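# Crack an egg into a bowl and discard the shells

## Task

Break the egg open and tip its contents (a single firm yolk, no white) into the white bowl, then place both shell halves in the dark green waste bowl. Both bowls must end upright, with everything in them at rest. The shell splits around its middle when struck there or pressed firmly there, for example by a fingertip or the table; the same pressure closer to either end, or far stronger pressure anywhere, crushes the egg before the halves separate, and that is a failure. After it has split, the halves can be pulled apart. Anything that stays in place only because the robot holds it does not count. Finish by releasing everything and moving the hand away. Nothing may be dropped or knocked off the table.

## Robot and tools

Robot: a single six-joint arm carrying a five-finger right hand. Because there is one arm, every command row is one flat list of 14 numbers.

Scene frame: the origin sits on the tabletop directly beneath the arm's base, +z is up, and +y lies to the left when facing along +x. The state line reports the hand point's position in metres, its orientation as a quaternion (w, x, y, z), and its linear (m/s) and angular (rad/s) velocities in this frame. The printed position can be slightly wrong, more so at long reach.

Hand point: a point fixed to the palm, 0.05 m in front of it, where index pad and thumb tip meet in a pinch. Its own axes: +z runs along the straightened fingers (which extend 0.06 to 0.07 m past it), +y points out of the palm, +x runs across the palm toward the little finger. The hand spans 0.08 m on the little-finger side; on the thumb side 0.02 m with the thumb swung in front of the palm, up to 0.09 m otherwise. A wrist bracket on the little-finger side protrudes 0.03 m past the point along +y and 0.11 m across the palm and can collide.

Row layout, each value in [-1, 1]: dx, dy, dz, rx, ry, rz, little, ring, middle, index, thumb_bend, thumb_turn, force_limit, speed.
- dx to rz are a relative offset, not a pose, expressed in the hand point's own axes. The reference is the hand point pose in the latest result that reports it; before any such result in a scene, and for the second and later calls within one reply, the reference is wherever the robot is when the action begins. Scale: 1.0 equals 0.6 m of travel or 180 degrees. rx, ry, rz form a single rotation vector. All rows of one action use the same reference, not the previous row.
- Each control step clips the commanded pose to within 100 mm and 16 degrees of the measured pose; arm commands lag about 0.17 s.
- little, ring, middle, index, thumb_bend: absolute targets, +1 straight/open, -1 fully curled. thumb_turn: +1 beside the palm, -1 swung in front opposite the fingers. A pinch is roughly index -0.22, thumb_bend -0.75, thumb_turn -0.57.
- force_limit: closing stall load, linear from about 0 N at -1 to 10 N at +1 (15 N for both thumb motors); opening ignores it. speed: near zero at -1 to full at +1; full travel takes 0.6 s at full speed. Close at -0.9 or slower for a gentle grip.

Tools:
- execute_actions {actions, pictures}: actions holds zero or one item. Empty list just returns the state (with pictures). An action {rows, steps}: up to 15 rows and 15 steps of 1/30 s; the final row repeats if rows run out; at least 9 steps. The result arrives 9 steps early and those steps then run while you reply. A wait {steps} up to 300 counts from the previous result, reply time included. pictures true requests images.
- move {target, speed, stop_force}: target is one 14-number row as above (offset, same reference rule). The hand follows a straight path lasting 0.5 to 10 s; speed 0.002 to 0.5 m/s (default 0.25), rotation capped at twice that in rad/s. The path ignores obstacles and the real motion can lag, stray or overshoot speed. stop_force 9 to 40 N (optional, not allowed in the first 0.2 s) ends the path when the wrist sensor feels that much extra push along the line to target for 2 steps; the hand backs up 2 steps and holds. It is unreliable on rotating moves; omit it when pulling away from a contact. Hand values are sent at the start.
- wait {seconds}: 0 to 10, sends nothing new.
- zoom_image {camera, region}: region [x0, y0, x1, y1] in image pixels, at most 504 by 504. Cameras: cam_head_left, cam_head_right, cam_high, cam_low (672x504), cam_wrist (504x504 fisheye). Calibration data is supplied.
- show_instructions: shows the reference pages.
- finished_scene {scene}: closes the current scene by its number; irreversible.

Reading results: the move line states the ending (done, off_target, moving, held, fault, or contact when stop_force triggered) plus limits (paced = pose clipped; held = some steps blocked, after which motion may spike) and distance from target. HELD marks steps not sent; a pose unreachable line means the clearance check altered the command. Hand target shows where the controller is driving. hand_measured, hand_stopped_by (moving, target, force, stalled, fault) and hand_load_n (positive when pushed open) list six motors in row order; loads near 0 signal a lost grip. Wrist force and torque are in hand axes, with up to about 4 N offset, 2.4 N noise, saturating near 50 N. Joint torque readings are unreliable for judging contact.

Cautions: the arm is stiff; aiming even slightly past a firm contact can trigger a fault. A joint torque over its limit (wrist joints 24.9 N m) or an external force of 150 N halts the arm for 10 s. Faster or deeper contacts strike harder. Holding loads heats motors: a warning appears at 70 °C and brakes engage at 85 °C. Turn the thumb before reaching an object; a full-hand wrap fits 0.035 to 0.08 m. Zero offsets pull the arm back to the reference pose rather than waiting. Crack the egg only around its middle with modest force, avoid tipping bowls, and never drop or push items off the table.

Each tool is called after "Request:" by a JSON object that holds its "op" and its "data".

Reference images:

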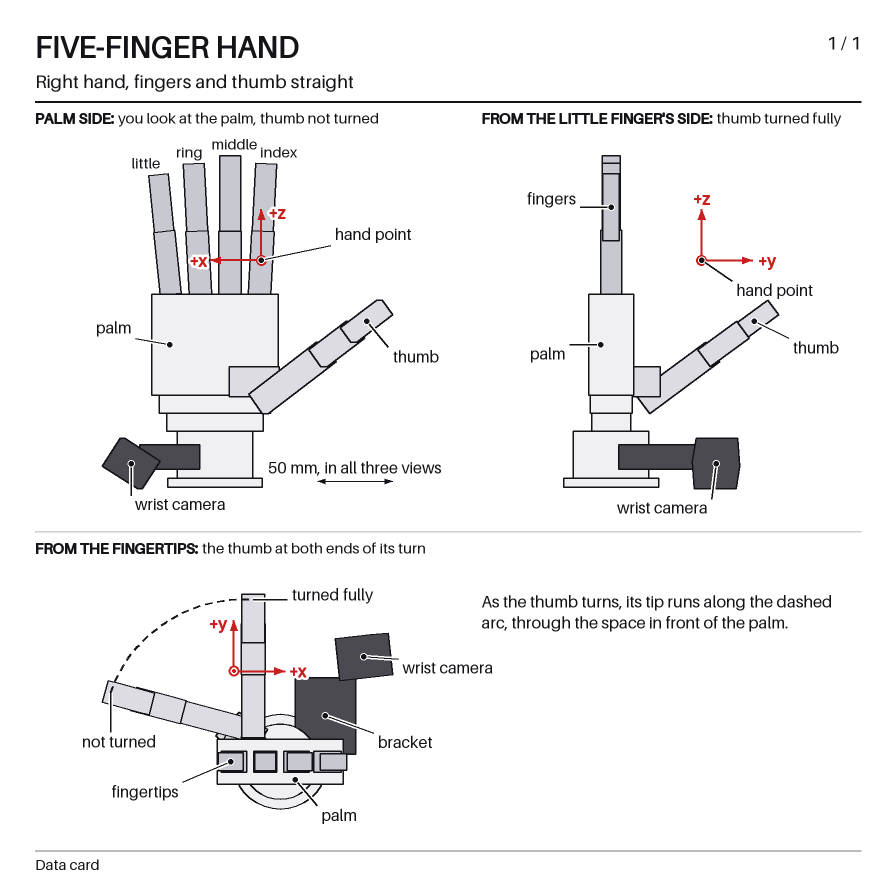

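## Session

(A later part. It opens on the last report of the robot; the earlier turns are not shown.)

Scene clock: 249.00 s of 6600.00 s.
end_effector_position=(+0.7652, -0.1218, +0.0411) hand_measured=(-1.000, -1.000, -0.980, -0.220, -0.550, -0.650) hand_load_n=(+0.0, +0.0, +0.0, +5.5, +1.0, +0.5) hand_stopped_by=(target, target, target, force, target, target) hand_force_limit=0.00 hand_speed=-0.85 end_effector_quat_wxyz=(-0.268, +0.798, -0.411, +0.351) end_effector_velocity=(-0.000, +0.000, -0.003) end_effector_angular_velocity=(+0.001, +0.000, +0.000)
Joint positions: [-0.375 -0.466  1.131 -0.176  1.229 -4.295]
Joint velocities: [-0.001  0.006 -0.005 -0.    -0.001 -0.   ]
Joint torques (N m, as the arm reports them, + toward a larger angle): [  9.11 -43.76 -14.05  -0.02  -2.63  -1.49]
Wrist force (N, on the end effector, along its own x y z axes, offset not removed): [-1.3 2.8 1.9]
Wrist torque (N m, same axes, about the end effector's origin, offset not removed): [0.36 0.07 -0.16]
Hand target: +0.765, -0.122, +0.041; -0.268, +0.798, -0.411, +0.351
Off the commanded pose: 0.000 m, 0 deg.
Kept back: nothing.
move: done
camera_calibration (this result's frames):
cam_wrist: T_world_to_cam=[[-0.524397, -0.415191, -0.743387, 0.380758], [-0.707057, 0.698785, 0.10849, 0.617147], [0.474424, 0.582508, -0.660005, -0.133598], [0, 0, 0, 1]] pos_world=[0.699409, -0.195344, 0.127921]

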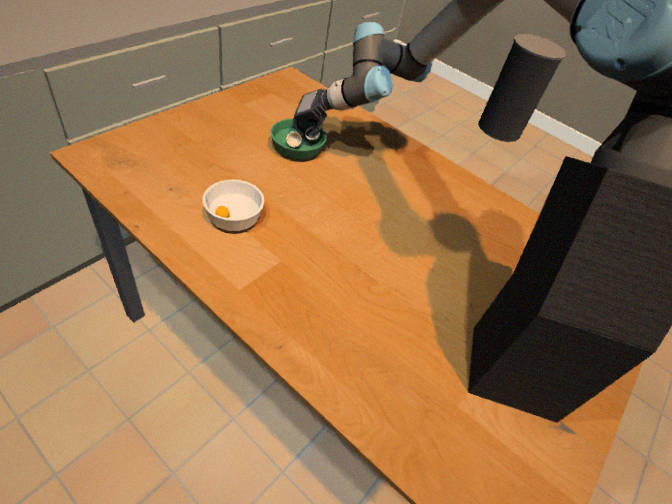

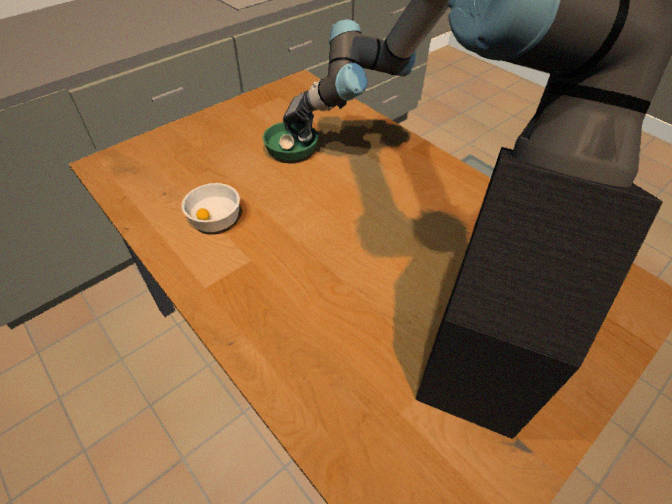

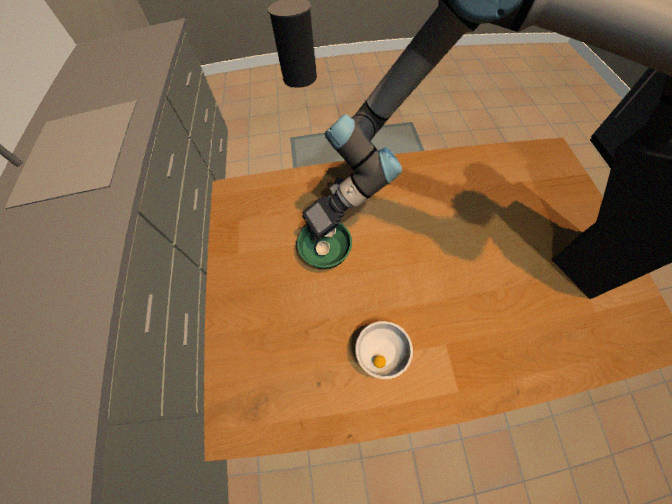

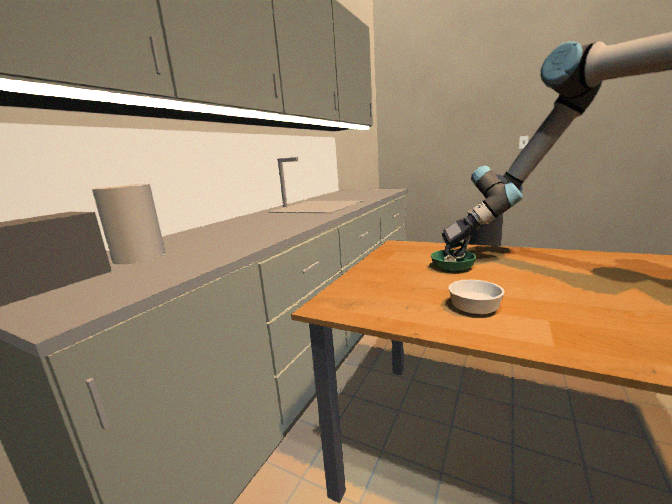

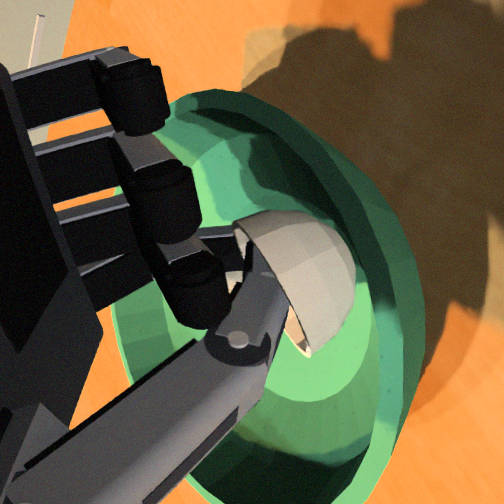

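Request:
{"op": "move", "data": {"target": [-0.002,0.004,0.004,0,0,0,-1,-1,-0.98,0.03,-0.55,-0.65,0,-0.8], "speed": 0.02}}

Request:
{"op": "move", "data": {"target": [0.06,-0.14,-0.13,0,0,0,-1,-1,-0.98,0.03,-0.55,-0.65,0,-0.8], "speed": 0.08}}

Scene clock: 250.33 s of 6600.00 s.
end_effector_position=(+0.7654, -0.1217, +0.0375) hand_measured=(-1.000, -1.000, -0.980, +0.030, -0.550, -0.650) hand_load_n=(+0.0, +0.0, +0.0, +0.0, +0.0, +0.0) hand_stopped_by=(target, target, target, target, target, target) hand_force_limit=0.00 hand_speed=-0.80 end_effector_quat_wxyz=(-0.268, +0.798, -0.411, +0.351) end_effector_velocity=(-0.000, +0.001, -0.000) end_effector_angular_velocity=(+0.001, +0.000, +0.001)
Joint positions: [-0.376 -0.458  1.123 -0.177  1.227 -4.295]
Joint velocities: [-0.     0.001  0.     0.001 -0.001 -0.   ]
Joint torques (N m, as the arm reports them, + toward a larger angle): [  8.19 -43.41 -12.96   0.1   -2.8   -1.38]
Wrist force (N, on the end effector, along its own x y z axes, offset not removed): [1.2 0.5 1.7]
Wrist torque (N m, same axes, about the end effector's origin, offset not removed): [-0.21 -0.18 -0.06]
Hand target: +0.765, -0.122, +0.038; -0.268, +0.798, -0.411, +0.351
Off the commanded pose: 0.000 m, 0 deg.
Kept back: nothing.
move: done
camera_calibration (this result's frames):
cam_wrist: T_world_to_cam=[[-0.524395, -0.415193, -0.743387, 0.378267], [-0.707057, 0.698786, 0.108485, 0.617639], [0.474426, 0.582506, -0.660005, -0.136144], [0, 0, 0, 1]] pos_world=[0.699658, -0.195239, 0.124339]

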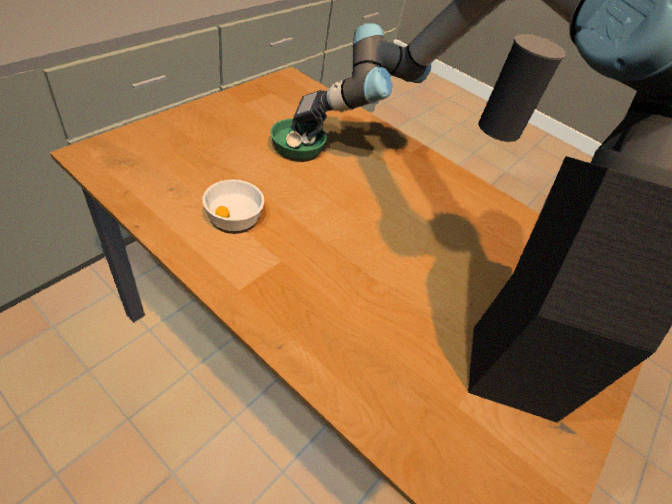

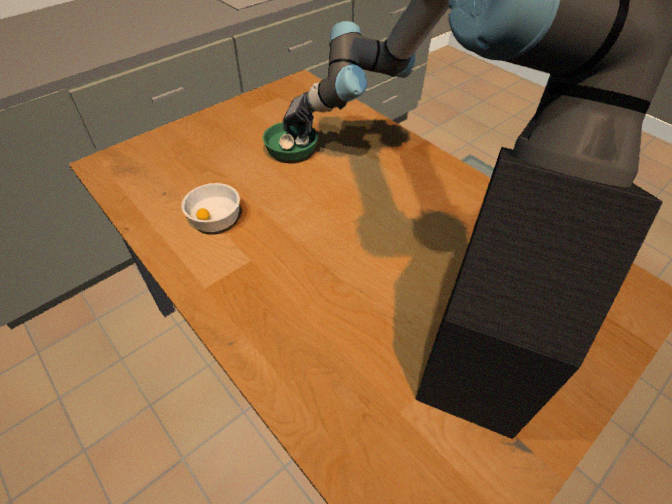

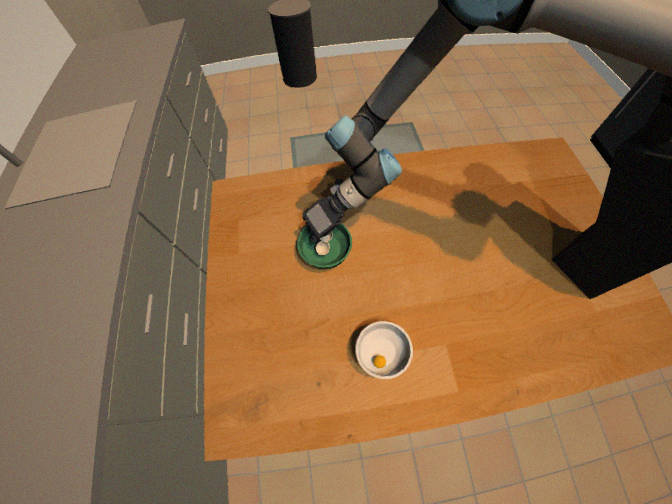

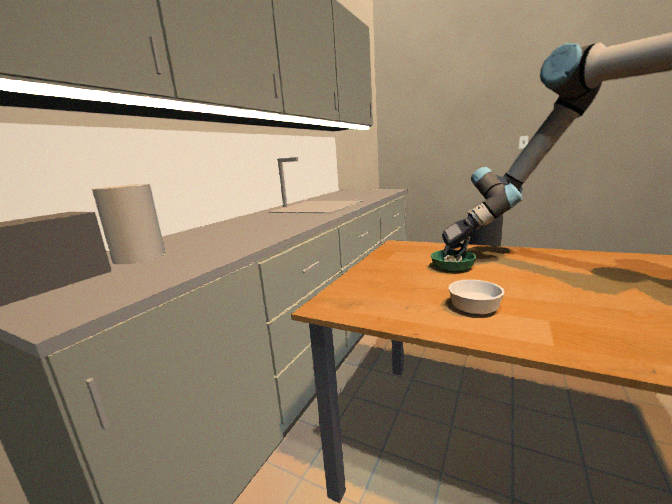

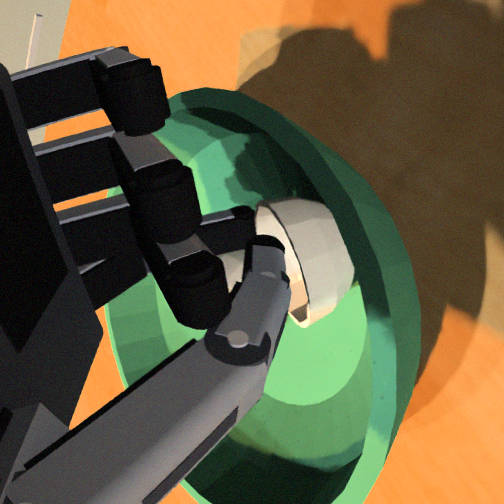

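Scene clock: 252.30 s of 6600.00 s.
end_effector_position=(+0.7589, -0.1195, +0.1572) hand_measured=(-1.000, -1.000, -0.980, +0.030, -0.550, -0.650) hand_load_n=(+0.0, +0.0, +0.0, +0.0, +0.0, +0.0) hand_stopped_by=(target, target, target, target, target, target) hand_force_limit=0.00 hand_speed=-0.80 end_effector_quat_wxyz=(-0.268, +0.798, -0.411, +0.351) end_effector_velocity=(-0.000, -0.000, +0.002) end_effector_angular_velocity=(-0.000, +0.001, -0.001)
Joint positions: [-0.322 -0.703  1.314 -0.131  1.275 -4.269]
Joint velocities: [ 0.001 -0.005  0.002  0.003  0.002  0.001]
Joint torques (N m, as the arm reports them, + toward a larger angle): [ 34.25 -56.94  -3.58   2.29   1.48   1.76]
Wrist force (N, on the end effector, along its own x y z axes, offset not removed): [0.9 1.1 1.5]
Wrist torque (N m, same axes, about the end effector's origin, offset not removed): [0.03 0.09 0.10]
Hand target: +0.759, -0.119, +0.157; -0.268, +0.798, -0.411, +0.351
Off the commanded pose: 0.000 m, 0 deg.
Kept back: nothing.
move: done
camera_calibration (this result's frames):
cam_wrist: T_world_to_cam=[[-0.524382, -0.415142, -0.743426, 0.46475], [-0.707036, 0.698806, 0.108489, 0.598482], [0.474472, 0.582519, -0.659961, -0.0554043], [0, 0, 0, 1]] pos_world=[0.693142, -0.193012, 0.244013]

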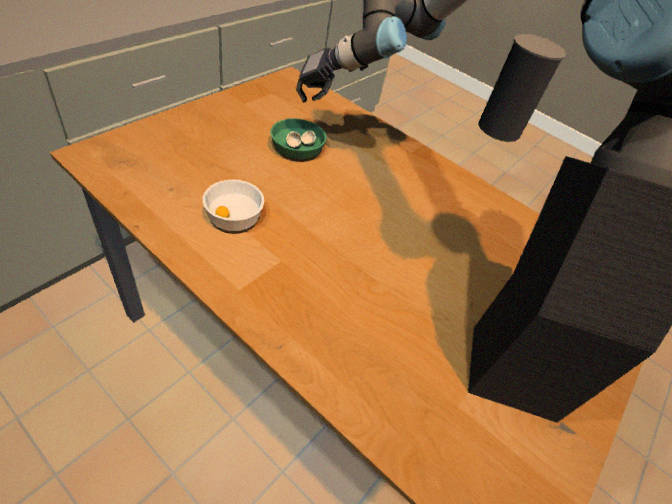

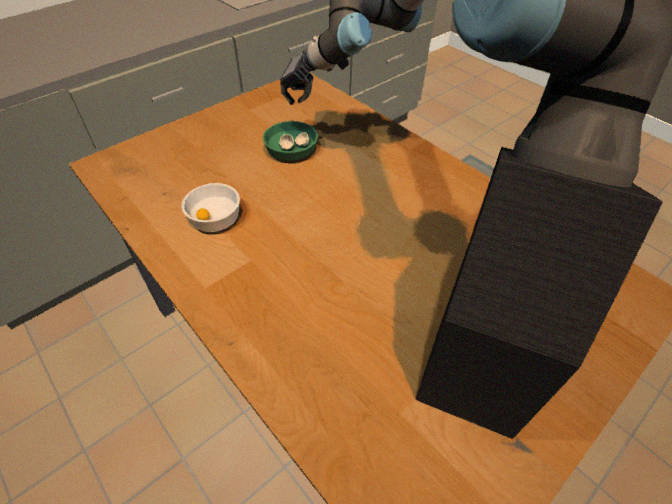

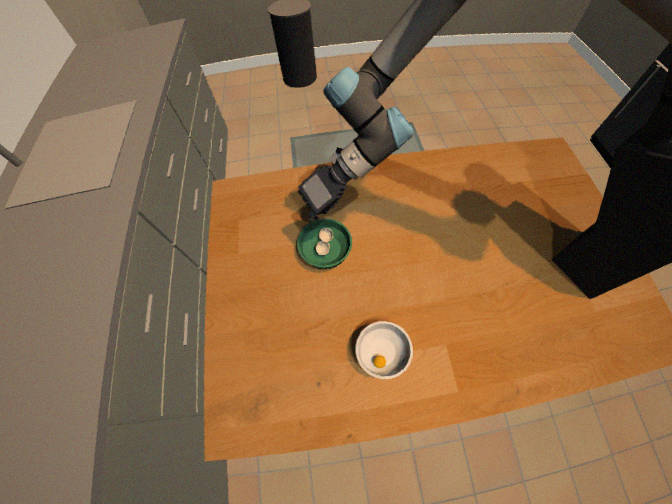

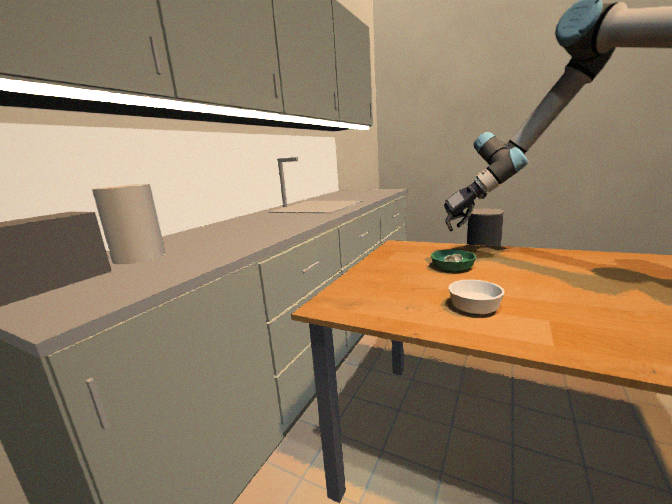

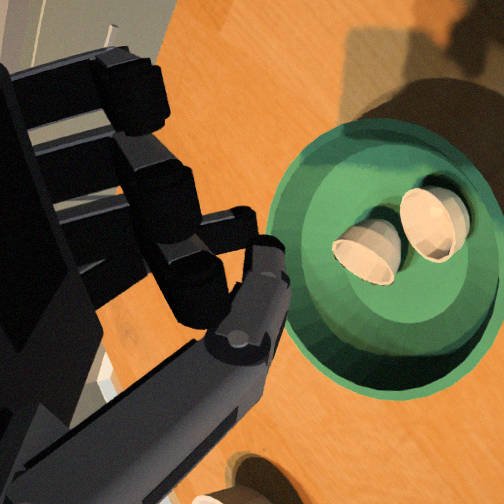

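Request:
{"op": "finished_scene", "data": {"scene": 1}}

The scene is finished: the task was done.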